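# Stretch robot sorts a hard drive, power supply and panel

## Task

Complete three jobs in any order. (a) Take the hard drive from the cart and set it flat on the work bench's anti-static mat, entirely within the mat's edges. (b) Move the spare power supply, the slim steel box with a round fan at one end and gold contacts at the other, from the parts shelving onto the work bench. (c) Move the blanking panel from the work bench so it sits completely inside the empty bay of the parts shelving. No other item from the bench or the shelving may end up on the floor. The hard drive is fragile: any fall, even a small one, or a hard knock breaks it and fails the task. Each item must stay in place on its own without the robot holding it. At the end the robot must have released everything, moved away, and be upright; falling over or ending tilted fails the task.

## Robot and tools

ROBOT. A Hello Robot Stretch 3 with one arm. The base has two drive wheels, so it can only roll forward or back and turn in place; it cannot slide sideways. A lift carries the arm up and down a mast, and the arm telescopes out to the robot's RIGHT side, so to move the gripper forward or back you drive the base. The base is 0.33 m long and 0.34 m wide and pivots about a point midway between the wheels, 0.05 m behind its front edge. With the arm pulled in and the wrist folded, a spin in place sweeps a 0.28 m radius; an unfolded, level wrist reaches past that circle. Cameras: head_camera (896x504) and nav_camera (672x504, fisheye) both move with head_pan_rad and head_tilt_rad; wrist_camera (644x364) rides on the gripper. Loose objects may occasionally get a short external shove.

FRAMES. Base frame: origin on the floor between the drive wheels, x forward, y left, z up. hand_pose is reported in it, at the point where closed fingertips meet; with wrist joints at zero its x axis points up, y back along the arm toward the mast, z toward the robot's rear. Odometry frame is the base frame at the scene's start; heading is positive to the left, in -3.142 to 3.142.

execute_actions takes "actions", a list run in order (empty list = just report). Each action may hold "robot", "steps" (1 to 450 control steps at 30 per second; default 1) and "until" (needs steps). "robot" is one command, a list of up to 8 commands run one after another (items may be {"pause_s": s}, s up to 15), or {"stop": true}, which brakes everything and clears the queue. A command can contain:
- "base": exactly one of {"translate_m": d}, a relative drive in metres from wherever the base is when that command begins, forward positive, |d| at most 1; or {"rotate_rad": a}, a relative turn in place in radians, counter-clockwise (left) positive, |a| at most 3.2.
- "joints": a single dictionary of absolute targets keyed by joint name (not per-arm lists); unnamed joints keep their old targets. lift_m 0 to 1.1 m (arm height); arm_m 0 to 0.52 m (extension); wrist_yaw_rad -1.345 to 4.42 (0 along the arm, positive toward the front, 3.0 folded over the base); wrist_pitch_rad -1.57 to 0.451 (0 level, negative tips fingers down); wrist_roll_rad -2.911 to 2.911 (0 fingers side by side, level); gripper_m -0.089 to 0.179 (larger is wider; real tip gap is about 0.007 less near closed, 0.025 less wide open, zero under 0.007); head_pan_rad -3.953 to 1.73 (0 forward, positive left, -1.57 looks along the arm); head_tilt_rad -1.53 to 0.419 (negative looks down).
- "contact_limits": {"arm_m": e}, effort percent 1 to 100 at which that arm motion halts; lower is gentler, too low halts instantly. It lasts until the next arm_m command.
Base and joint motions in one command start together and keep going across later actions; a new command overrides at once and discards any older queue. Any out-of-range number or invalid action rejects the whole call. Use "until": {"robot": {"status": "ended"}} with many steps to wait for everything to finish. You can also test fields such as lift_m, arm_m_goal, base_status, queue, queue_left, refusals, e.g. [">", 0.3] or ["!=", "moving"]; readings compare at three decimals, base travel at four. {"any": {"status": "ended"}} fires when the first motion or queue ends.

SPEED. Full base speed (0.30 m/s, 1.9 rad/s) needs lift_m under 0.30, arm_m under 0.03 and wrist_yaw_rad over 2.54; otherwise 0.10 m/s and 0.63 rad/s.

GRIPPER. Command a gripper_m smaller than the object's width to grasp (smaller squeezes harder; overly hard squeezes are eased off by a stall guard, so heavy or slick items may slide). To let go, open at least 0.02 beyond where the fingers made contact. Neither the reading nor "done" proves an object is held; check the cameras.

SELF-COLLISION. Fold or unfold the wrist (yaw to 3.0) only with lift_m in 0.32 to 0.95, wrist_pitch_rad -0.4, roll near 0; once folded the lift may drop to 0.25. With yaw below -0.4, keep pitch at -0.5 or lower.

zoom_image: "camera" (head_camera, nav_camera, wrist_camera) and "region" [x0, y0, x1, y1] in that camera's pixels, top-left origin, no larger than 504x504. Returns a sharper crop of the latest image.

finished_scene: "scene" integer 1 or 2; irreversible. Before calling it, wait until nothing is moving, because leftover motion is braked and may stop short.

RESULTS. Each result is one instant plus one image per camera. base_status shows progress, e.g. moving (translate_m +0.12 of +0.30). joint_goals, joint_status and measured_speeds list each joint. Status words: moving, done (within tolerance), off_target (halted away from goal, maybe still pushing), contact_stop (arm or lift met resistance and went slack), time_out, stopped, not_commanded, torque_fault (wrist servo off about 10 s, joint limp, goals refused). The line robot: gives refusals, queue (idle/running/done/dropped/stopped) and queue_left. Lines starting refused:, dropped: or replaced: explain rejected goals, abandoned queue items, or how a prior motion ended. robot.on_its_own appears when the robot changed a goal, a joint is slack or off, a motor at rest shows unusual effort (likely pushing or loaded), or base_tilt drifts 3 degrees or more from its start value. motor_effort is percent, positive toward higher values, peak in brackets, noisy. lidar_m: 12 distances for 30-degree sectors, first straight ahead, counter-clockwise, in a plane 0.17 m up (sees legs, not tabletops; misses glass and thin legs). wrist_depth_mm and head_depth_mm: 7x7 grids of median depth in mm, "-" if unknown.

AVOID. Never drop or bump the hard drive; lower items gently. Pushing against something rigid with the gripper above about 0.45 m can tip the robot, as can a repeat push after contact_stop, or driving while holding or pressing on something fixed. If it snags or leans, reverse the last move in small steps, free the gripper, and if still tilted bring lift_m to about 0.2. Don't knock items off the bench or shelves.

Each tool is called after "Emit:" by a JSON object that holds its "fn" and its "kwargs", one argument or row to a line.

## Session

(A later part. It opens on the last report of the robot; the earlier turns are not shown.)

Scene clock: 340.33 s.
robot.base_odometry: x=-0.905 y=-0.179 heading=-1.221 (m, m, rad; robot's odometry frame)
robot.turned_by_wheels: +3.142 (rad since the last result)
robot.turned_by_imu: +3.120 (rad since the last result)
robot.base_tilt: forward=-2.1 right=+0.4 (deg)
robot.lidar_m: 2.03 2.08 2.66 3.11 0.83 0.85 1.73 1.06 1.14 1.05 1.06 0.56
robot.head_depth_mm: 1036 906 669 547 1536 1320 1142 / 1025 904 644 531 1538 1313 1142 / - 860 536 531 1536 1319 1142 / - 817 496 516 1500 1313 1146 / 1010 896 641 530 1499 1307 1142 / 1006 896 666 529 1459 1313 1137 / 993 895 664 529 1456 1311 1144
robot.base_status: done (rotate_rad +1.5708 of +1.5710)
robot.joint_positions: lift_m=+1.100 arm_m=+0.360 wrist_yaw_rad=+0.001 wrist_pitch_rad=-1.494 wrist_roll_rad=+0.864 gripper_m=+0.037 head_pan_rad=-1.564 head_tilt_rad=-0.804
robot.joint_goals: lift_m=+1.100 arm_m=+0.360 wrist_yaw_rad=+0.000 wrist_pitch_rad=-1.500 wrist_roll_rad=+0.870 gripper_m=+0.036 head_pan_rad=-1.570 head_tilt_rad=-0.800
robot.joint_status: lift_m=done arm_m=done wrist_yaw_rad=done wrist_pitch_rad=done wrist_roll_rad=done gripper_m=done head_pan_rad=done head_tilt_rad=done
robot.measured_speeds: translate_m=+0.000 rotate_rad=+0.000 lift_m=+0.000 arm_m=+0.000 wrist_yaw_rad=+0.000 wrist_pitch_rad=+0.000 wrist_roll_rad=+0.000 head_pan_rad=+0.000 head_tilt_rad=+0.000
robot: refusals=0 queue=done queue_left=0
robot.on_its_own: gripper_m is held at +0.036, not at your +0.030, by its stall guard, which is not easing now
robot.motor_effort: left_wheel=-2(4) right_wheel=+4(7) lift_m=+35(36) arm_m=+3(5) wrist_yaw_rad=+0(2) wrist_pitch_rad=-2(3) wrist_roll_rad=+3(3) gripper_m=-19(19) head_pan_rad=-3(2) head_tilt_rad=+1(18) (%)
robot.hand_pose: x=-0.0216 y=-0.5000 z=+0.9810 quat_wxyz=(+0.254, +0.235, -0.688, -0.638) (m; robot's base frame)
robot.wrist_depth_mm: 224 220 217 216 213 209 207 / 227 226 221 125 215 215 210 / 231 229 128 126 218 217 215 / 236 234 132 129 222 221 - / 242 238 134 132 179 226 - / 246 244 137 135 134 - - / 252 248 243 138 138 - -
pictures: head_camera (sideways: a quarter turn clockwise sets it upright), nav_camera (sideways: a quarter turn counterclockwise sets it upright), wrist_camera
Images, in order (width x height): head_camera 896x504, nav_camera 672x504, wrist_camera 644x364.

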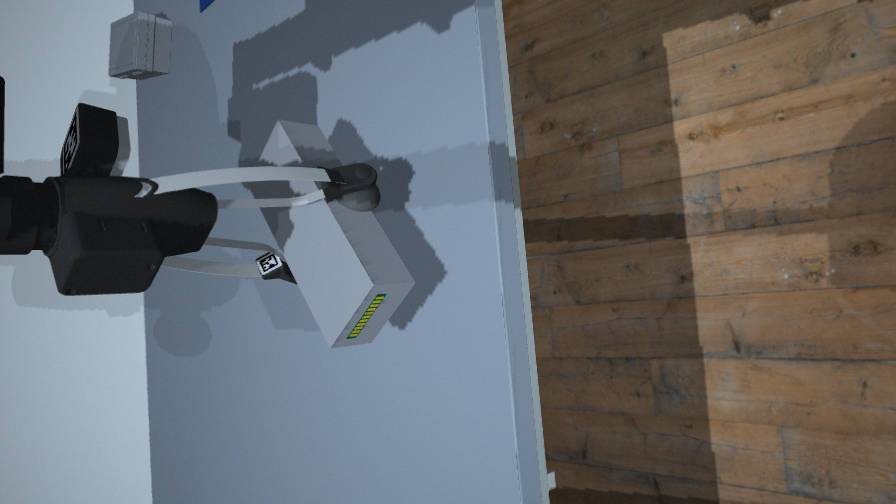

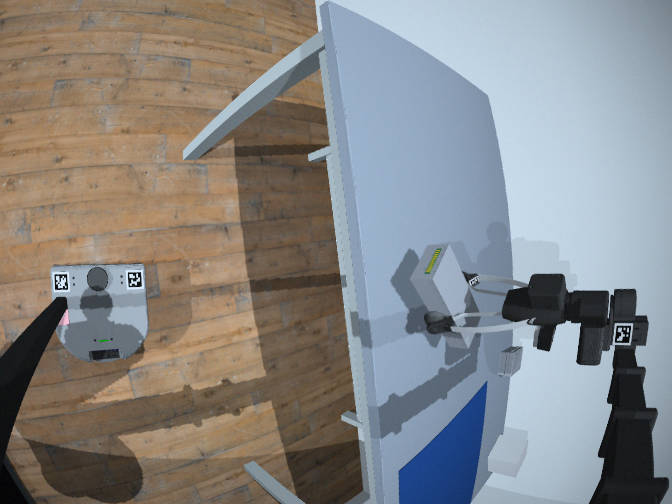

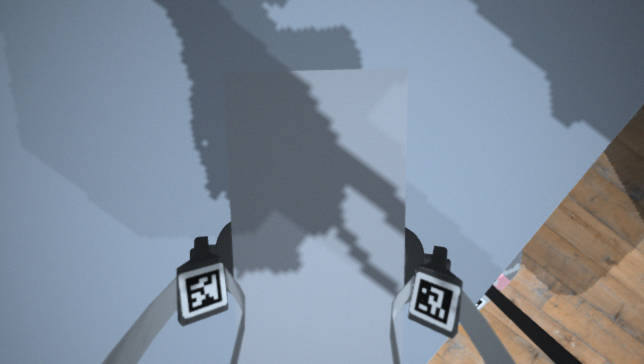

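Emit:
{"fn": "execute_actions", "kwargs": {
  "actions": [
    {"robot":{"joints":{"lift_m":1.0}},"steps":150,"until":{"robot":{"status":"ended"}}},
    {"robot":[{"joints":{"lift_m":1.052,"gripper_m":0.15}},{"joints":{"lift_m":1.1,"wrist_roll_rad":0}},{"joints":{"arm_m":0.0,"head_pan_rad":-2.3,"head_tilt_rad":-0.55}}],"steps":450,"until":{"robot":{"status":"ended"}}}
  ]
}}

Scene clock: 347.77 s.
robot.base_odometry: x=-0.905 y=-0.179 heading=-1.221 (m, m, rad; robot's odometry frame)
robot.turned_by_wheels: +0.000 (rad since the last result)
robot.turned_by_imu: -0.013 (rad since the last result)
robot.base_tilt: forward=-2.1 right=+0.3 (deg)
robot.lidar_m: 2.03 2.08 2.65 3.11 0.83 0.84 1.73 1.06 1.14 1.05 1.05 0.57
robot.head_depth_mm: - - 1420 1922 1925 1534 1274 / - - 1075 1164 1758 1472 1267 / - - 1074 838 1933 1546 1272 / - - 1155 - 1808 1544 1278 / - - 1255 - - 1536 1306 / - - - - - 1538 1239 / - - - - - 1485 -
robot.base_status: done (rotate_rad +1.5710 of +1.5710)
robot.joint_positions: lift_m=+1.100 arm_m=+0.003 wrist_yaw_rad=-0.001 wrist_pitch_rad=-1.496 wrist_roll_rad=+0.006 gripper_m=+0.150 head_pan_rad=-2.293 head_tilt_rad=-0.557
robot.joint_goals: lift_m=+1.100 arm_m=+0.000 wrist_yaw_rad=+0.000 wrist_pitch_rad=-1.500 wrist_roll_rad=+0.000 gripper_m=+0.150 head_pan_rad=-2.300 head_tilt_rad=-0.550
robot.joint_status: lift_m=done arm_m=done wrist_yaw_rad=done wrist_pitch_rad=done wrist_roll_rad=done gripper_m=done head_pan_rad=done head_tilt_rad=done
robot.measured_speeds: translate_m=+0.000 rotate_rad=+0.000 lift_m=+0.000 arm_m=+0.000 wrist_yaw_rad=+0.000 wrist_pitch_rad=+0.000 wrist_roll_rad=+0.000 head_pan_rad=+0.000 head_tilt_rad=+0.000
robot: refusals=0 queue=done queue_left=0
robot.motor_effort: left_wheel=+0(7) right_wheel=+1(17) lift_m=+30(35) arm_m=-2(4) wrist_yaw_rad=+1(6) wrist_pitch_rad=-2(16) wrist_roll_rad=-3(3) gripper_m=+0(91) head_pan_rad=-3(39) head_tilt_rad=+3(19) (%)
robot.hand_pose: x=-0.0216 y=-0.1426 z=+0.9813 quat_wxyz=(+0.517, +0.479, -0.520, -0.483) (m; robot's base frame)
robot.wrist_depth_mm: - - - - - - - / - - - - - - - / - - - - - - - / - - - - - - - / - - - - - - - / - - - - - - - / - - - - - - -
pictures: head_camera (sideways: a quarter turn clockwise sets it upright), nav_camera (sideways: a quarter turn counterclockwise sets it upright), wrist_camera
replaced: robot.lift_m: its motion had ended contact_stop
Images, in order (width x height): head_camera 896x504, nav_camera 672x504, wrist_camera 644x364.

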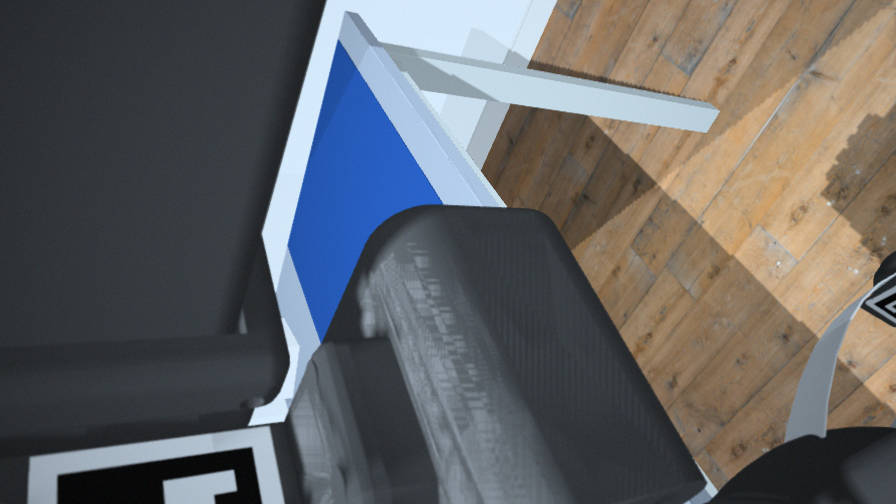

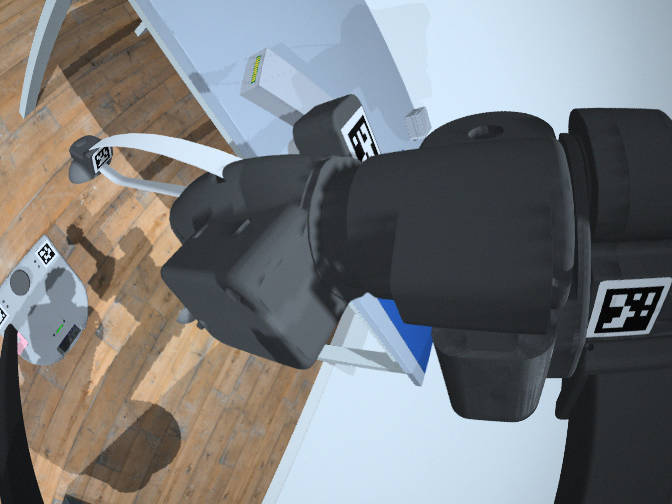

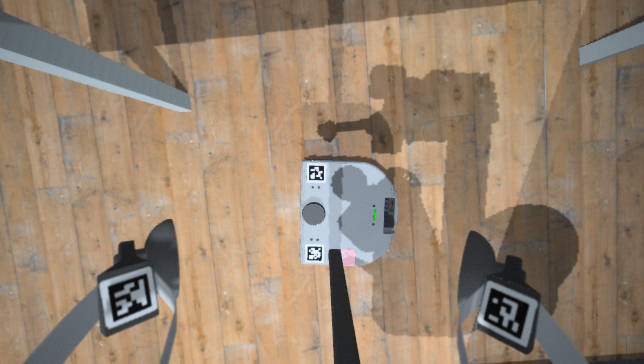

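Emit:
{"fn": "execute_actions", "kwargs": {
  "actions": [
    {"robot":[{"base":{"translate_m":0.8}},{"base":{"rotate_rad":1.65},"joints":{"head_pan_rad":-0.5,"head_tilt_rad":-0.5}},{"base":{"translate_m":0.5},"joints":{"lift_m":0.9,"wrist_pitch_rad":-0.4}},{"base":{"translate_m":0.3},"joints":{"wrist_yaw_rad":3.0}},{"base":{"translate_m":0.2},"joints":{"lift_m":0.25}},{"base":{"translate_m":0.8}}],"steps":450,"until":{"robot":{"status":"ended"}}},
    {"steps":450,"until":{"robot":{"status":"ended"}}},
    {"steps":450,"until":{"robot":{"status":"ended"}}}
  ]
}}

Scene clock: 382.70 s.
robot.base_odometry: x=+1.006 y=-0.181 heading=+0.429 (m, m, rad; robot's odometry frame)
robot.turned_by_wheels: +1.650 (rad since the last result)
robot.turned_by_imu: +1.645 (rad since the last result)
robot.base_tilt: forward=-2.1 right=+0.3 (deg)
robot.lidar_m: 1.87 1.54 2.10 1.37 1.40 2.82 2.13 1.75 1.25 1.19 0.92 1.05
robot.head_depth_mm: 1303 1376 1462 1379 1274 1281 1276 / 1457 1551 1650 1388 1419 1458 1317 / 1669 1789 1917 2033 1833 1550 1318 / 1829 1994 2183 2426 2048 1598 1312 / 1763 1893 2060 2277 2053 1605 1312 / 1658 1788 1935 2136 2059 1599 1306 / 1575 1688 1819 2011 2048 1611 1318
robot.base_status: done (translate_m +0.8000 of +0.8000)
robot.joint_positions: lift_m=+0.250 arm_m=+0.002 wrist_yaw_rad=+2.998 wrist_pitch_rad=-0.420 wrist_roll_rad=+0.006 gripper_m=+0.150 head_pan_rad=-0.507 head_tilt_rad=-0.507
robot.joint_goals: lift_m=+0.250 arm_m=+0.000 wrist_yaw_rad=+3.000 wrist_pitch_rad=-0.400 wrist_roll_rad=+0.000 gripper_m=+0.150 head_pan_rad=-0.500 head_tilt_rad=-0.500
robot.joint_status: lift_m=done arm_m=done wrist_yaw_rad=done wrist_pitch_rad=done wrist_roll_rad=done gripper_m=done head_pan_rad=done head_tilt_rad=done
robot.measured_speeds: translate_m=+0.000 rotate_rad=+0.000 lift_m=+0.000 arm_m=+0.000 wrist_yaw_rad=+0.000 wrist_pitch_rad=+0.000 wrist_roll_rad=+0.000 head_pan_rad=+0.000 head_tilt_rad=+0.000
robot: refusals=0 queue=done queue_left=0
robot.motor_effort: left_wheel=-2(4) right_wheel=+3(10) lift_m=+24(30) arm_m=-2(2) wrist_yaw_rad=+2(4) wrist_pitch_rad=+10(11) wrist_roll_rad=-3(3) gripper_m=-1(0) head_pan_rad=+4(46) head_tilt_rad=+3(6) (%)
robot.hand_pose: x=+0.0108 y=+0.0745 z=+0.2624 quat_wxyz=(+0.197, +0.702, +0.097, +0.677) (m; robot's base frame)
robot.wrist_depth_mm: - - - - - - - / - - - - - - - / 893 914 929 949 991 983 980 / 679 696 700 704 719 731 726 / 543 577 551 551 566 585 587 / 469 - - - 470 472 480 / - - - - 407 391 409
pictures: head_camera (sideways: a quarter turn clockwise sets it upright), nav_camera (sideways: a quarter turn counterclockwise sets it upright), wrist_camera
Images, in order (width x height): head_camera 896x504, nav_camera 672x504, wrist_camera 644x364.

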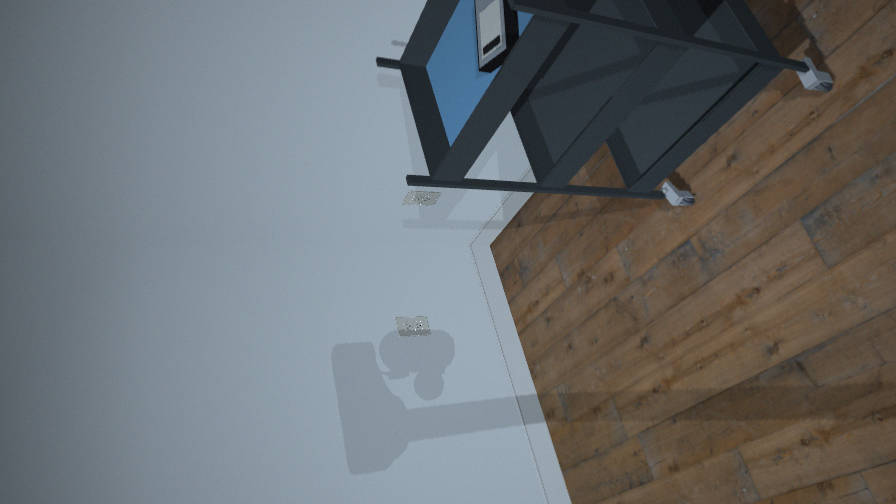

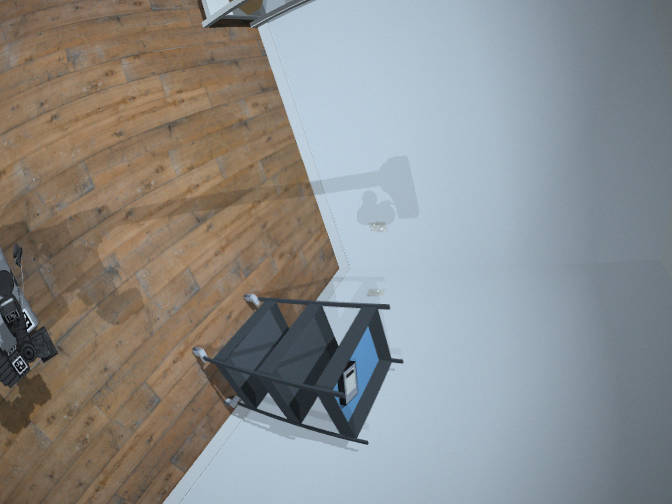

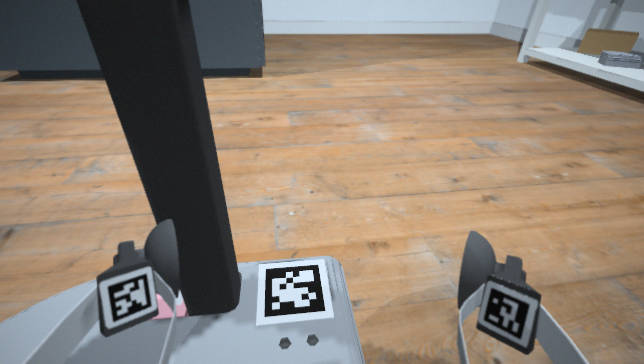

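Emit:
{"fn": "execute_actions", "kwargs": {
  "actions": [
    {"robot":[{"base":{"rotate_rad":-0.16}},{"base":{"translate_m":0.71}},{"base":{"rotate_rad":0.6}},{"base":{"translate_m":-0.27},"joints":{"lift_m":0.9,"head_pan_rad":-1.57,"head_tilt_rad":-0.8}},{"joints":{"wrist_yaw_rad":0}},{"joints":{"lift_m":1.1,"wrist_pitch_rad":-1.5}},{"joints":{"arm_m":0.42}}],"steps":450,"until":{"robot":{"status":"ended"}}},
    {"steps":450,"until":{"robot":{"status":"ended"}}}
  ]
}}

Scene clock: 405.90 s.
robot.base_odometry: x=+1.517 y=-0.199 heading=+0.869 (m, m, rad; robot's odometry frame)
robot.turned_by_wheels: +0.440 (rad since the last result)
robot.turned_by_imu: +0.435 (rad since the last result)
robot.base_tilt: forward=-2.1 right=+0.3 (deg)
robot.lidar_m: 1.44 1.31 2.83 1.67 2.05 2.63 1.54 1.03 0.53 0.52 0.67 1.42
robot.head_depth_mm: 770 865 981 1142 1368 1325 1152 / 800 902 995 995 1408 1317 1144 / 818 957 1033 888 1021 1236 1143 / 864 1009 1065 873 1071 1237 1146 / 905 1043 1064 929 1131 1261 1142 / 952 1095 1255 962 1192 1300 1140 / 996 1154 1390 1654 1548 1322 1139
robot.base_status: done (translate_m -0.2700 of -0.2700)
robot.joint_positions: lift_m=+1.100 arm_m=+0.420 wrist_yaw_rad=+0.001 wrist_pitch_rad=-1.496 wrist_roll_rad=+0.006 gripper_m=+0.150 head_pan_rad=-1.563 head_tilt_rad=-0.790
robot.joint_goals: lift_m=+1.100 arm_m=+0.420 wrist_yaw_rad=+0.000 wrist_pitch_rad=-1.500 wrist_roll_rad=+0.000 gripper_m=+0.150 head_pan_rad=-1.570 head_tilt_rad=-0.800
robot.joint_status: lift_m=done arm_m=done wrist_yaw_rad=done wrist_pitch_rad=done wrist_roll_rad=done gripper_m=done head_pan_rad=done head_tilt_rad=done
robot.measured_speeds: translate_m=+0.000 rotate_rad=+0.000 lift_m=+0.000 arm_m=+0.000 wrist_yaw_rad=+0.000 wrist_pitch_rad=+0.000 wrist_roll_rad=+0.000 head_pan_rad=+0.000 head_tilt_rad=+0.000
robot: refusals=0 queue=done queue_left=0
robot.motor_effort: left_wheel=-2(6) right_wheel=+3(8) lift_m=+30(31) arm_m=+3(2) wrist_yaw_rad=+0(2) wrist_pitch_rad=-2(10) wrist_roll_rad=-3(3) gripper_m=-1(0) head_pan_rad=-3(45) head_tilt_rad=-4(24) (%)
robot.hand_pose: x=-0.0216 y=-0.5598 z=+0.9813 quat_wxyz=(+0.517, +0.480, -0.519, -0.482) (m; robot's base frame)
robot.wrist_depth_mm: - 464 461 457 457 535 530 / - 466 473 452 473 799 665 / - - 477 474 477 - 881 / - - - 487 488 - - / - - - - - - - / - - - - - - - / - - - - - - -
pictures: head_camera (sideways: a quarter turn clockwise sets it upright), nav_camera (sideways: a quarter turn counterclockwise sets it upright), wrist_camera
Images, in order (width x height): head_camera 896x504, nav_camera 672x504, wrist_camera 644x364.

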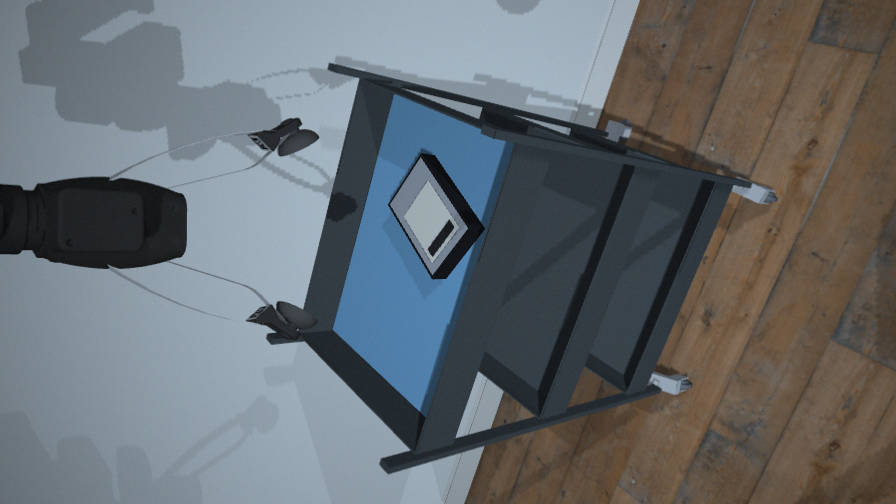

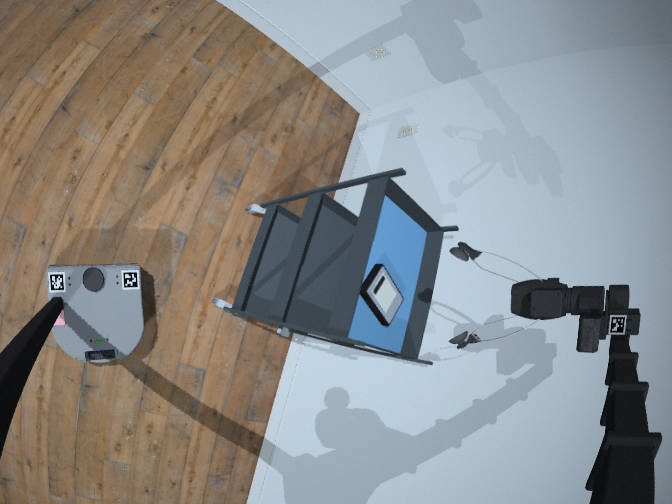

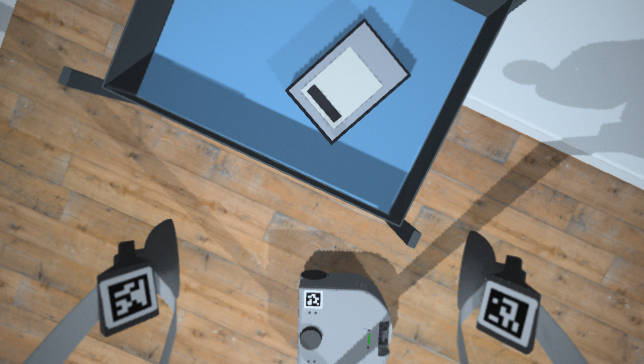

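Emit:
{"fn": "execute_actions", "kwargs": {
  "actions": [
    {"robot":[{"joints":{"arm_m":0.0}},{"base":{"rotate_rad":0.5}},{"base":{"translate_m":-0.3}},{"base":{"rotate_rad":-0.5}},{"base":{"translate_m":0.225}},{"joints":{"arm_m":0.46}}],"steps":450,"until":{"robot":{"status":"ended"}}},
    {"steps":300,"until":{"robot":{"status":"ended"}}}
  ]
}}

Scene clock: 425.60 s.
robot.base_odometry: x=+1.602 y=-0.321 heading=+0.869 (m, m, rad; robot's odometry frame)
robot.turned_by_wheels: +0.000 (rad since the last result)
robot.turned_by_imu: -0.003 (rad since the last result)
robot.base_tilt: forward=-2.0 right=+0.4 (deg)
robot.lidar_m: 1.42 1.41 2.98 1.82 2.23 2.69 1.31 0.87 0.46 0.37 0.48 1.40
robot.head_depth_mm: 645 725 827 957 1142 1285 1150 / 670 756 869 886 1167 1308 1148 / 692 790 916 895 749 942 1109 / 724 840 956 903 748 949 1107 / 762 874 995 901 786 1060 1149 / 795 919 1056 890 993 1177 1141 / 835 972 1164 877 946 1292 1139
robot.base_status: done (translate_m +0.2250 of +0.2250)
robot.joint_positions: lift_m=+1.100 arm_m=+0.460 wrist_yaw_rad=+0.001 wrist_pitch_rad=-1.496 wrist_roll_rad=+0.005 gripper_m=+0.150 head_pan_rad=-1.563 head_tilt_rad=-0.790
robot.joint_goals: lift_m=+1.100 arm_m=+0.460 wrist_yaw_rad=+0.000 wrist_pitch_rad=-1.500 wrist_roll_rad=+0.000 gripper_m=+0.150 head_pan_rad=-1.570 head_tilt_rad=-0.800
robot.joint_status: lift_m=done arm_m=done wrist_yaw_rad=done wrist_pitch_rad=done wrist_roll_rad=done gripper_m=done head_pan_rad=done head_tilt_rad=done
robot.measured_speeds: translate_m=+0.000 rotate_rad=+0.000 lift_m=+0.000 arm_m=+0.000 wrist_yaw_rad=+0.000 wrist_pitch_rad=+0.000 wrist_roll_rad=+0.000 head_pan_rad=+0.000 head_tilt_rad=+0.000
robot: refusals=0 queue=done queue_left=0
robot.motor_effort: left_wheel=+3(4) right_wheel=-3(6) lift_m=+29(29) arm_m=+3(5) wrist_yaw_rad=-1(0) wrist_pitch_rad=-2(2) wrist_roll_rad=-3(3) gripper_m=+0(1) head_pan_rad=-3(3) head_tilt_rad=-5(4) (%)
robot.hand_pose: x=-0.0216 y=-0.5997 z=+0.9813 quat_wxyz=(+0.517, +0.480, -0.519, -0.483) (m; robot's base frame)
robot.wrist_depth_mm: - - 464 529 408 326 268 / - 481 467 470 573 428 340 / - 483 478 475 475 601 461 / - 487 483 460 483 - 716 / - 495 495 459 500 - - / - - 495 501 - - - / - - - 497 - - -
pictures: head_camera (sideways: a quarter turn clockwise sets it upright), nav_camera (sideways: a quarter turn counterclockwise sets it upright), wrist_camera
Images, in order (width x height): head_camera 896x504, nav_camera 672x504, wrist_camera 644x364.

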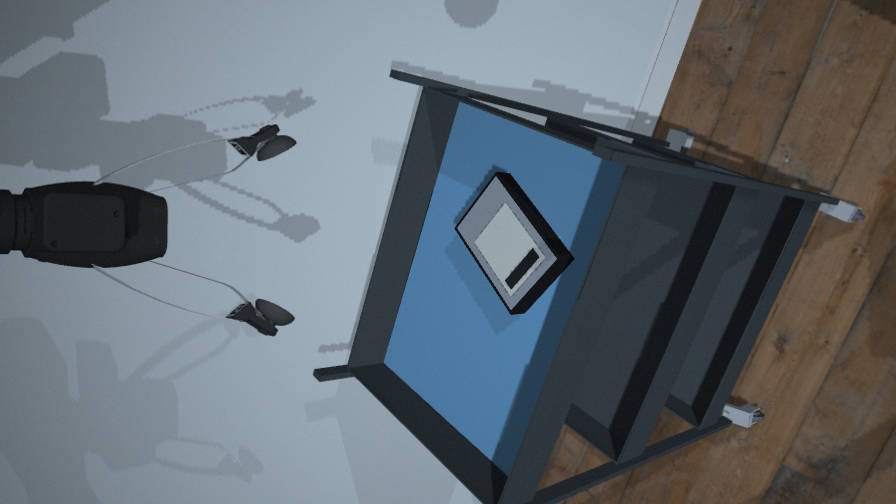

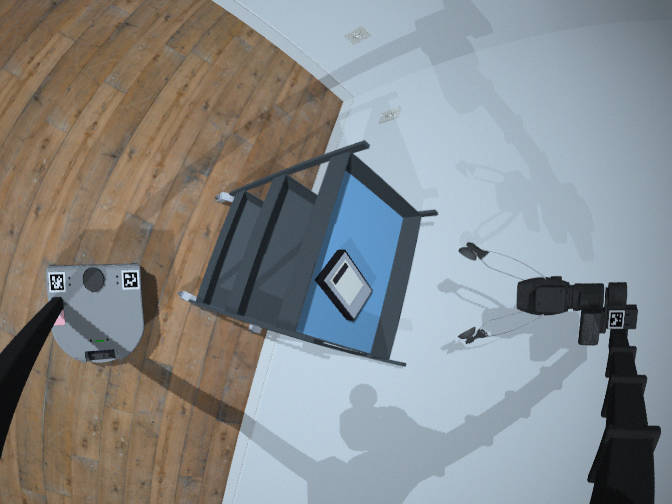

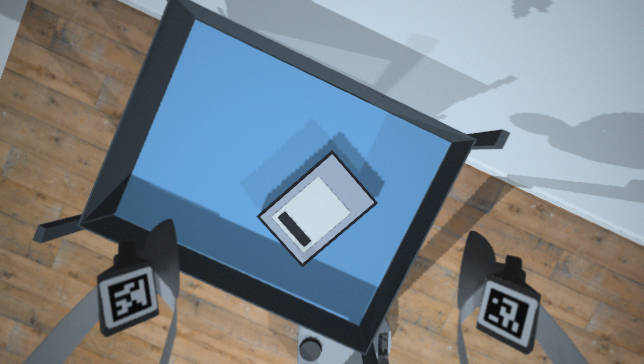

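Emit:
{"fn": "execute_actions", "kwargs": {
  "actions": [
    {"robot":[{"joints":{"wrist_roll_rad":0.9}},{"joints":{"lift_m":0.87}}],"steps":450,"until":{"robot":{"status":"ended"}}}
  ]
}}

Scene clock: 429.73 s.
robot.base_odometry: x=+1.602 y=-0.321 heading=+0.869 (m, m, rad; robot's odometry frame)
robot.turned_by_wheels: +0.000 (rad since the last result)
robot.turned_by_imu: -0.001 (rad since the last result)
robot.base_tilt: forward=-2.1 right=+0.3 (deg)
robot.lidar_m: 1.42 1.41 2.98 1.83 2.23 2.68 1.31 0.86 0.46 0.37 0.48 1.40
robot.head_depth_mm: 647 724 796 - - 1291 1130 / 668 726 - 878 1173 1307 1145 / 699 - 951 895 745 946 1112 / 728 817 936 891 744 951 1105 / 761 870 993 898 784 1065 1147 / 794 914 1063 891 989 1182 1146 / 834 967 1164 881 945 1283 1147
robot.base_status: done (translate_m +0.2250 of +0.2250)
robot.joint_positions: lift_m=+0.870 arm_m=+0.460 wrist_yaw_rad=+0.001 wrist_pitch_rad=-1.496 wrist_roll_rad=+0.892 gripper_m=+0.150 head_pan_rad=-1.563 head_tilt_rad=-0.790
robot.joint_goals: lift_m=+0.870 arm_m=+0.460 wrist_yaw_rad=+0.000 wrist_pitch_rad=-1.500 wrist_roll_rad=+0.900 gripper_m=+0.150 head_pan_rad=-1.570 head_tilt_rad=-0.800
robot.joint_status: lift_m=done arm_m=done wrist_yaw_rad=done wrist_pitch_rad=done wrist_roll_rad=done gripper_m=done head_pan_rad=done head_tilt_rad=done
robot.measured_speeds: translate_m=+0.000 rotate_rad=+0.000 lift_m=+0.000 arm_m=+0.000 wrist_yaw_rad=+0.000 wrist_pitch_rad=+0.000 wrist_roll_rad=+0.000 head_pan_rad=+0.000 head_tilt_rad=+0.000
robot: refusals=0 queue=done queue_left=0
robot.motor_effort: left_wheel=+3(3) right_wheel=-3(3) lift_m=+24(29) arm_m=+3(4) wrist_yaw_rad=+0(0) wrist_pitch_rad=-2(2) wrist_roll_rad=+3(6) gripper_m=-1(1) head_pan_rad=-2(3) head_tilt_rad=-3(4) (%)
robot.hand_pose: x=-0.0216 y=-0.5995 z=+0.7515 quat_wxyz=(+0.244, +0.226, -0.691, -0.642) (m; robot's base frame)
robot.wrist_depth_mm: 272 296 206 236 232 202 865 / 302 216 243 239 236 205 870 / 236 251 247 244 239 227 881 / 260 256 253 221 220 240 896 / 264 259 256 226 226 245 218 / 271 - 262 231 229 251 221 / 273 272 266 234 256 257 225
pictures: head_camera (sideways: a quarter turn clockwise sets it upright), nav_camera (sideways: a quarter turn counterclockwise sets it upright), wrist_camera
Images, in order (width x height): head_camera 896x504, nav_camera 672x504, wrist_camera 644x364.

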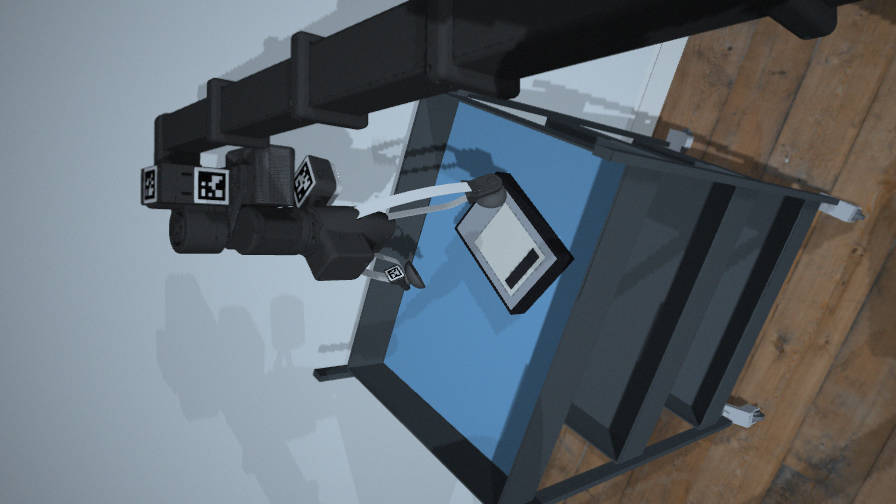

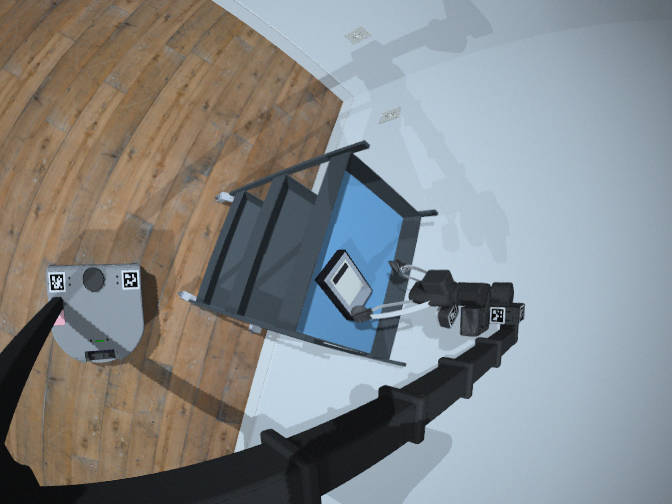

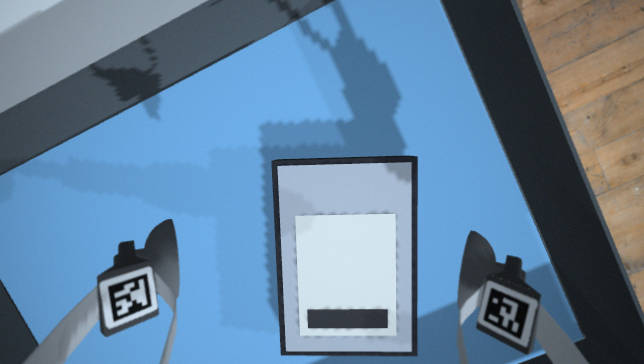

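Emit:
{"fn": "execute_actions", "kwargs": {
  "actions": [
    {"robot":[{"joints":{"arm_m":0.435,"gripper_m":0.14}},{"joints":{"lift_m":0.81}}],"steps":450,"until":{"robot":{"status":"ended"}}}
  ]
}}

Scene clock: 432.13 s.
robot.base_odometry: x=+1.602 y=-0.321 heading=+0.869 (m, m, rad; robot's odometry frame)
robot.turned_by_wheels: +0.000 (rad since the last result)
robot.turned_by_imu: +0.000 (rad since the last result)
robot.base_tilt: forward=-2.1 right=+0.3 (deg)
robot.lidar_m: 1.42 1.41 2.98 1.82 2.23 2.68 1.31 0.87 0.46 0.37 0.48 1.41
robot.head_depth_mm: 646 723 825 938 - - - / 670 758 822 - 1092 1301 1149 / 700 777 - 887 749 939 1109 / 729 831 960 840 744 951 1113 / 762 876 991 903 782 1057 1148 / 795 917 1058 891 993 1185 1147 / 836 968 1160 875 948 1296 1148
robot.base_status: done (translate_m +0.2250 of +0.2250)
robot.joint_positions: lift_m=+0.810 arm_m=+0.435 wrist_yaw_rad=+0.001 wrist_pitch_rad=-1.496 wrist_roll_rad=+0.892 gripper_m=+0.140 head_pan_rad=-1.563 head_tilt_rad=-0.790
robot.joint_goals: lift_m=+0.810 arm_m=+0.435 wrist_yaw_rad=+0.000 wrist_pitch_rad=-1.500 wrist_roll_rad=+0.900 gripper_m=+0.140 head_pan_rad=-1.570 head_tilt_rad=-0.800
robot.joint_status: lift_m=done arm_m=done wrist_yaw_rad=done wrist_pitch_rad=done wrist_roll_rad=done gripper_m=done head_pan_rad=done head_tilt_rad=done
robot.measured_speeds: translate_m=+0.000 rotate_rad=+0.000 lift_m=+0.000 arm_m=+0.000 wrist_yaw_rad=+0.000 wrist_pitch_rad=+0.000 wrist_roll_rad=+0.000 head_pan_rad=+0.000 head_tilt_rad=+0.000
robot: refusals=0 queue=done queue_left=0
robot.motor_effort: left_wheel=+3(3) right_wheel=-3(3) lift_m=+24(24) arm_m=-2(5) wrist_yaw_rad=-1(1) wrist_pitch_rad=-2(2) wrist_roll_rad=+3(3) gripper_m=+0(50) head_pan_rad=-3(3) head_tilt_rad=-4(4) (%)
robot.hand_pose: x=-0.0216 y=-0.5752 z=+0.6915 quat_wxyz=(+0.244, +0.226, -0.691, -0.642) (m; robot's base frame)
robot.wrist_depth_mm: 172 183 179 178 174 162 122 / 188 185 183 181 177 174 126 / 192 189 185 181 179 178 136 / 194 193 163 159 182 181 151 / 198 197 166 163 185 184 167 / 202 - 169 167 177 188 185 / 207 206 173 170 193 193 190
pictures: head_camera (sideways: a quarter turn clockwise sets it upright), nav_camera (sideways: a quarter turn counterclockwise sets it upright), wrist_camera
Images, in order (width x height): head_camera 896x504, nav_camera 672x504, wrist_camera 644x364.

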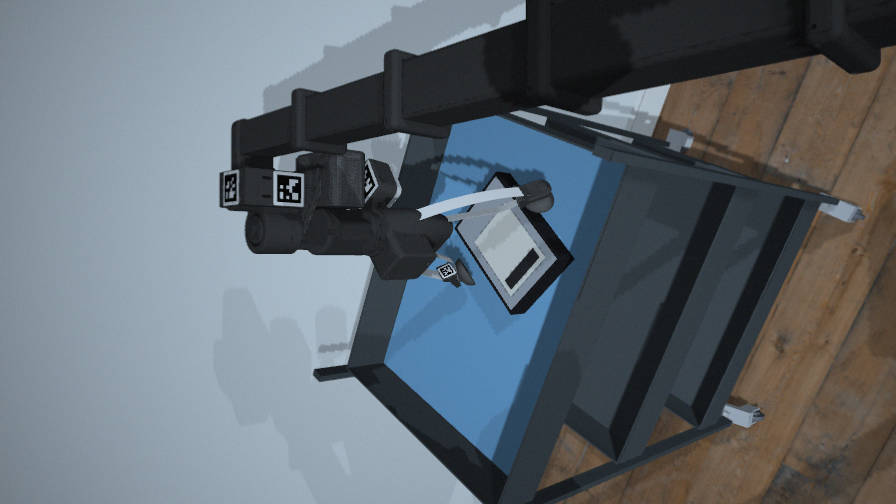

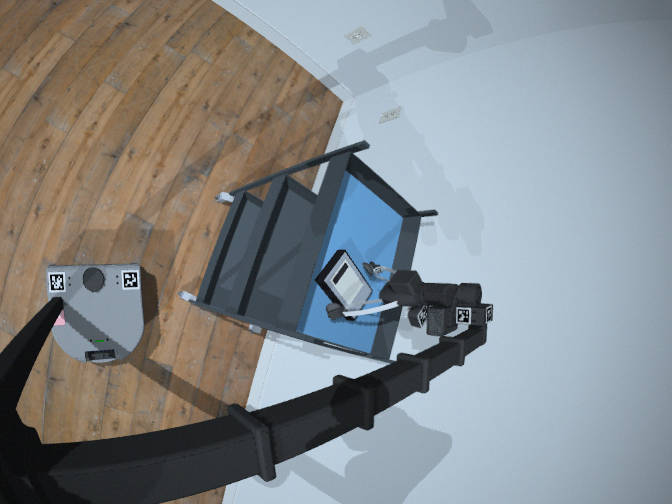

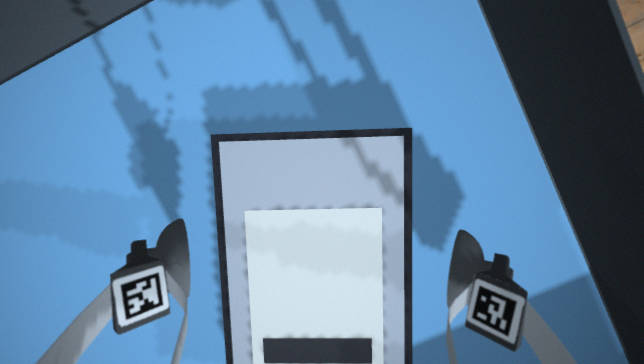

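Emit:
{"fn": "execute_actions", "kwargs": {
  "actions": [
    {"robot":{"joints":{"lift_m":0.77}},"steps":150,"until":{"robot":{"status":"ended"}}},
    {"robot":[{"joints":{"lift_m":0.795}},{"joints":{"gripper_m":0.06}},{"pause_s":1},{"joints":{"lift_m":0.83}},{"pause_s":1}],"steps":450,"until":{"robot":{"status":"ended"}}}
  ]
}}

Scene clock: 437.43 s.
robot.base_odometry: x=+1.602 y=-0.321 heading=+0.869 (m, m, rad; robot's odometry frame)
robot.turned_by_wheels: +0.000 (rad since the last result)
robot.turned_by_imu: -0.001 (rad since the last result)
robot.base_tilt: forward=-2.1 right=+0.3 (deg)
robot.lidar_m: 1.42 1.41 2.98 1.83 2.24 2.69 1.31 0.87 0.47 0.37 0.48 1.41
robot.head_depth_mm: 645 724 823 918 - - 1147 / 667 751 - 881 1149 1304 1149 / 697 774 - 895 744 948 1108 / 728 821 957 796 733 947 1106 / 761 873 990 902 785 1058 1142 / 795 916 1058 892 992 1178 1146 / 835 970 1153 872 951 1290 1142
robot.base_status: done (translate_m +0.2250 of +0.2250)
robot.joint_positions: lift_m=+0.830 arm_m=+0.435 wrist_yaw_rad=+0.002 wrist_pitch_rad=-1.494 wrist_roll_rad=+0.892 gripper_m=+0.064 head_pan_rad=-1.563 head_tilt_rad=-0.791
robot.joint_goals: lift_m=+0.830 arm_m=+0.435 wrist_yaw_rad=+0.000 wrist_pitch_rad=-1.500 wrist_roll_rad=+0.900 gripper_m=+0.063 head_pan_rad=-1.570 head_tilt_rad=-0.800
robot.joint_status: lift_m=done arm_m=done wrist_yaw_rad=done wrist_pitch_rad=done wrist_roll_rad=done gripper_m=done head_pan_rad=done head_tilt_rad=done
robot.measured_speeds: translate_m=+0.000 rotate_rad=+0.000 lift_m=+0.000 arm_m=+0.000 wrist_yaw_rad=+0.000 wrist_pitch_rad=+0.000 wrist_roll_rad=+0.000 head_pan_rad=+0.000 head_tilt_rad=+0.000
robot: refusals=0 queue=done queue_left=0
robot.motor_effort: left_wheel=+1(3) right_wheel=-1(6) lift_m=+34(37) arm_m=-2(2) wrist_yaw_rad=-2(7) wrist_pitch_rad=-3(14) wrist_roll_rad=+3(6) gripper_m=-20(100) head_pan_rad=-3(2) head_tilt_rad=-4(5) (%)
robot.hand_pose: x=-0.0216 y=-0.5757 z=+0.7110 quat_wxyz=(+0.245, +0.227, -0.691, -0.641) (m; robot's base frame)
robot.wrist_depth_mm: 172 198 199 195 193 162 832 / 206 205 201 199 196 182 825 / 211 208 202 200 199 198 154 / 216 212 151 149 148 200 155 / 221 217 153 152 150 203 167 / 225 220 156 154 152 208 188 / 228 224 160 157 157 213 207
pictures: head_camera (sideways: a quarter turn clockwise sets it upright), nav_camera (sideways: a quarter turn counterclockwise sets it upright), wrist_camera
replaced: robot.lift_m: its motion had ended contact_stop
Images, in order (width x height): head_camera 896x504, nav_camera 672x504, wrist_camera 644x364.

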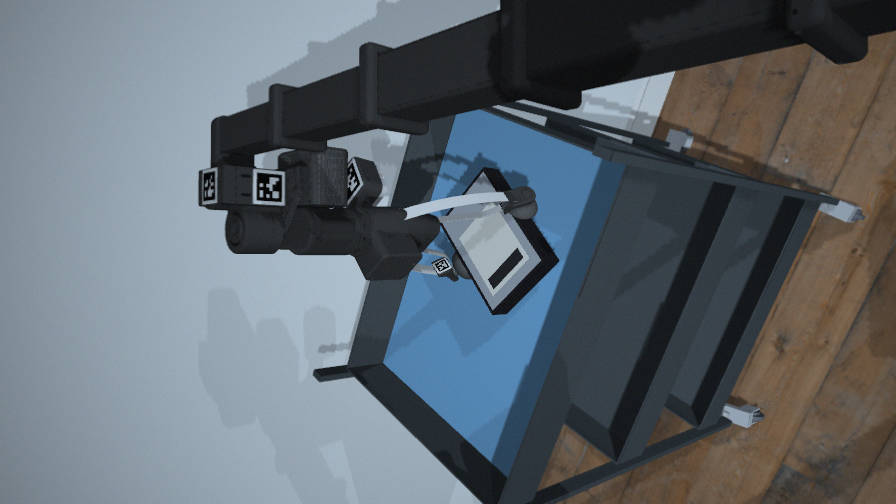

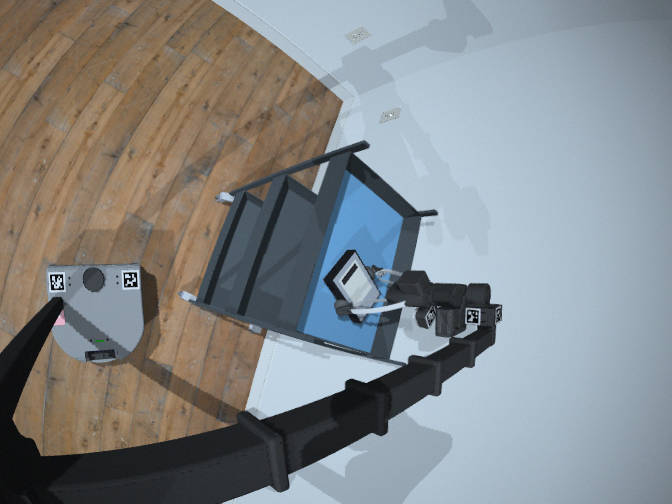

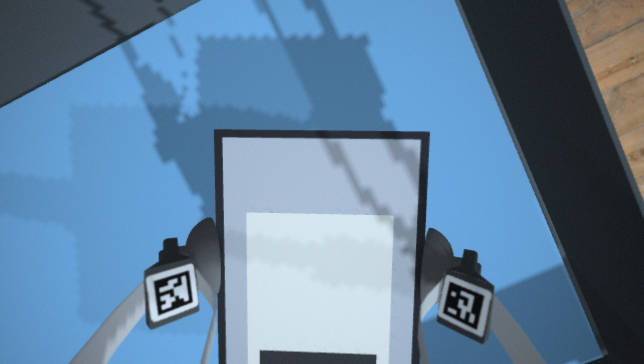

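Emit:
{"fn": "execute_actions", "kwargs": {
  "actions": [
    {"robot":[{"joints":{"lift_m":1.1}},{"joints":{"arm_m":0.0}},{"joints":{"wrist_roll_rad":0.0,"head_pan_rad":0,"head_tilt_rad":-0.5}}],"steps":450,"until":{"robot":{"status":"ended"}}}
  ]
}}

Scene clock: 446.40 s.
robot.base_odometry: x=+1.602 y=-0.321 heading=+0.869 (m, m, rad; robot's odometry frame)
robot.turned_by_wheels: +0.000 (rad since the last result)
robot.turned_by_imu: -0.001 (rad since the last result)
robot.base_tilt: forward=-2.1 right=+0.3 (deg)
robot.lidar_m: 1.42 1.41 2.97 1.82 2.23 2.69 1.31 0.87 0.46 0.37 0.48 1.40
robot.head_depth_mm: 1126 1202 1310 1437 1575 1591 1316 / 1163 1261 1364 1493 1659 1601 1305 / 1220 1312 1443 1580 1745 1606 1310 / 1262 1370 1508 1665 1833 1595 1311 / 1311 1440 1576 1751 1909 1593 1311 / 1369 1494 1640 1834 1968 1592 1311 / 1399 1540 1725 1897 1888 1599 1302
robot.base_status: done (translate_m +0.2250 of +0.2250)
robot.joint_positions: lift_m=+1.100 arm_m=+0.002 wrist_yaw_rad=+0.001 wrist_pitch_rad=-1.494 wrist_roll_rad=+0.008 gripper_m=+0.064 head_pan_rad=-0.007 head_tilt_rad=-0.508
robot.joint_goals: lift_m=+1.100 arm_m=+0.000 wrist_yaw_rad=+0.000 wrist_pitch_rad=-1.500 wrist_roll_rad=+0.000 gripper_m=+0.063 head_pan_rad=+0.000 head_tilt_rad=-0.500
robot.joint_status: lift_m=done arm_m=done wrist_yaw_rad=done wrist_pitch_rad=done wrist_roll_rad=done gripper_m=done head_pan_rad=done head_tilt_rad=done
robot.measured_speeds: translate_m=+0.000 rotate_rad=+0.000 lift_m=+0.000 arm_m=+0.000 wrist_yaw_rad=+0.000 wrist_pitch_rad=+0.000 wrist_roll_rad=+0.000 head_pan_rad=+0.000 head_tilt_rad=+0.000
robot: refusals=0 queue=done queue_left=0
robot.motor_effort: left_wheel=+1(1) right_wheel=-1(1) lift_m=+34(35) arm_m=-2(6) wrist_yaw_rad=-2(1) wrist_pitch_rad=-3(3) wrist_roll_rad=-4(4) gripper_m=-19(19) head_pan_rad=+4(47) head_tilt_rad=+3(21) (%)
robot.hand_pose: x=-0.0216 y=-0.1431 z=+0.9810 quat_wxyz=(+0.517, +0.479, -0.520, -0.482) (m; robot's base frame)
robot.wrist_depth_mm: - - 969 744 - - 835 / - - - - - - - / - - - - - - - / - - 152 149 148 - - / - - 153 152 151 - - / - - 156 154 153 - - / - - 159 157 157 - -
pictures: head_camera (sideways: a quarter turn clockwise sets it upright), nav_camera (sideways: a quarter turn counterclockwise sets it upright), wrist_camera
Images, in order (width x height): head_camera 896x504, nav_camera 672x504, wrist_camera 644x364.

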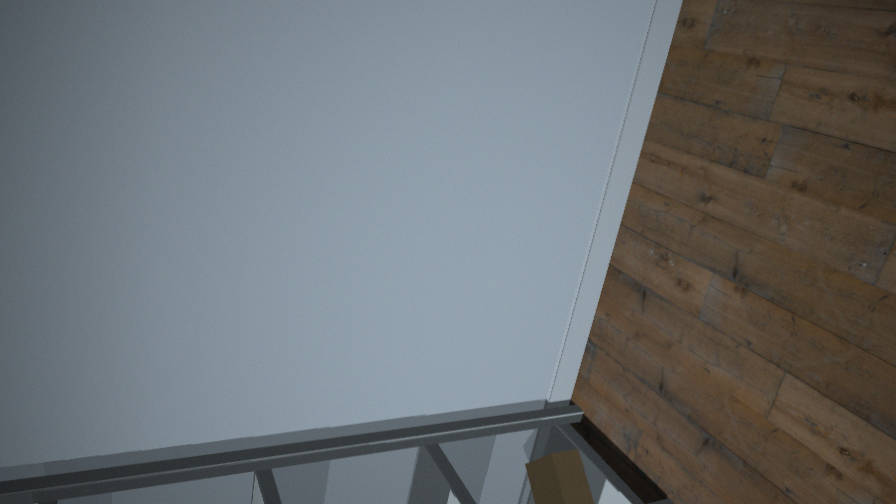

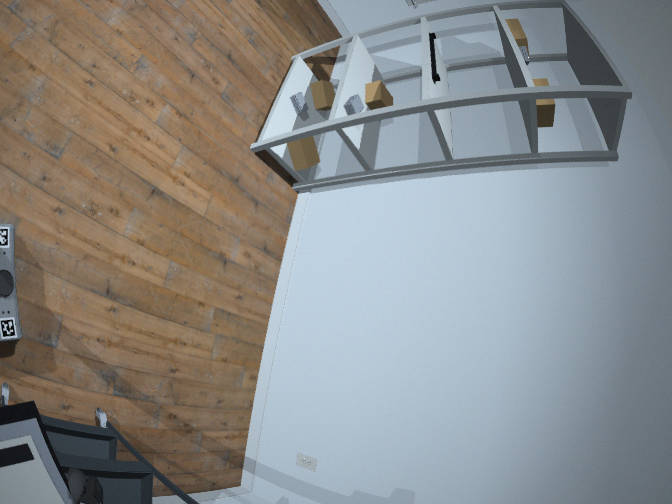

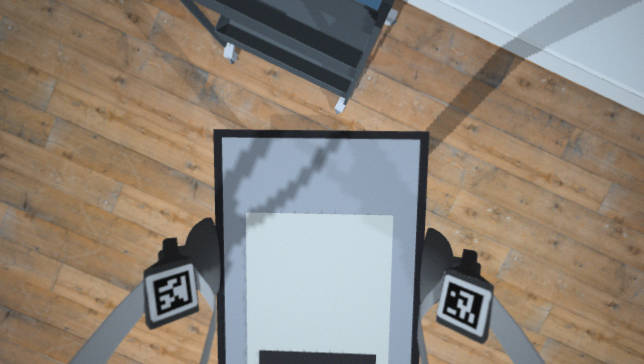

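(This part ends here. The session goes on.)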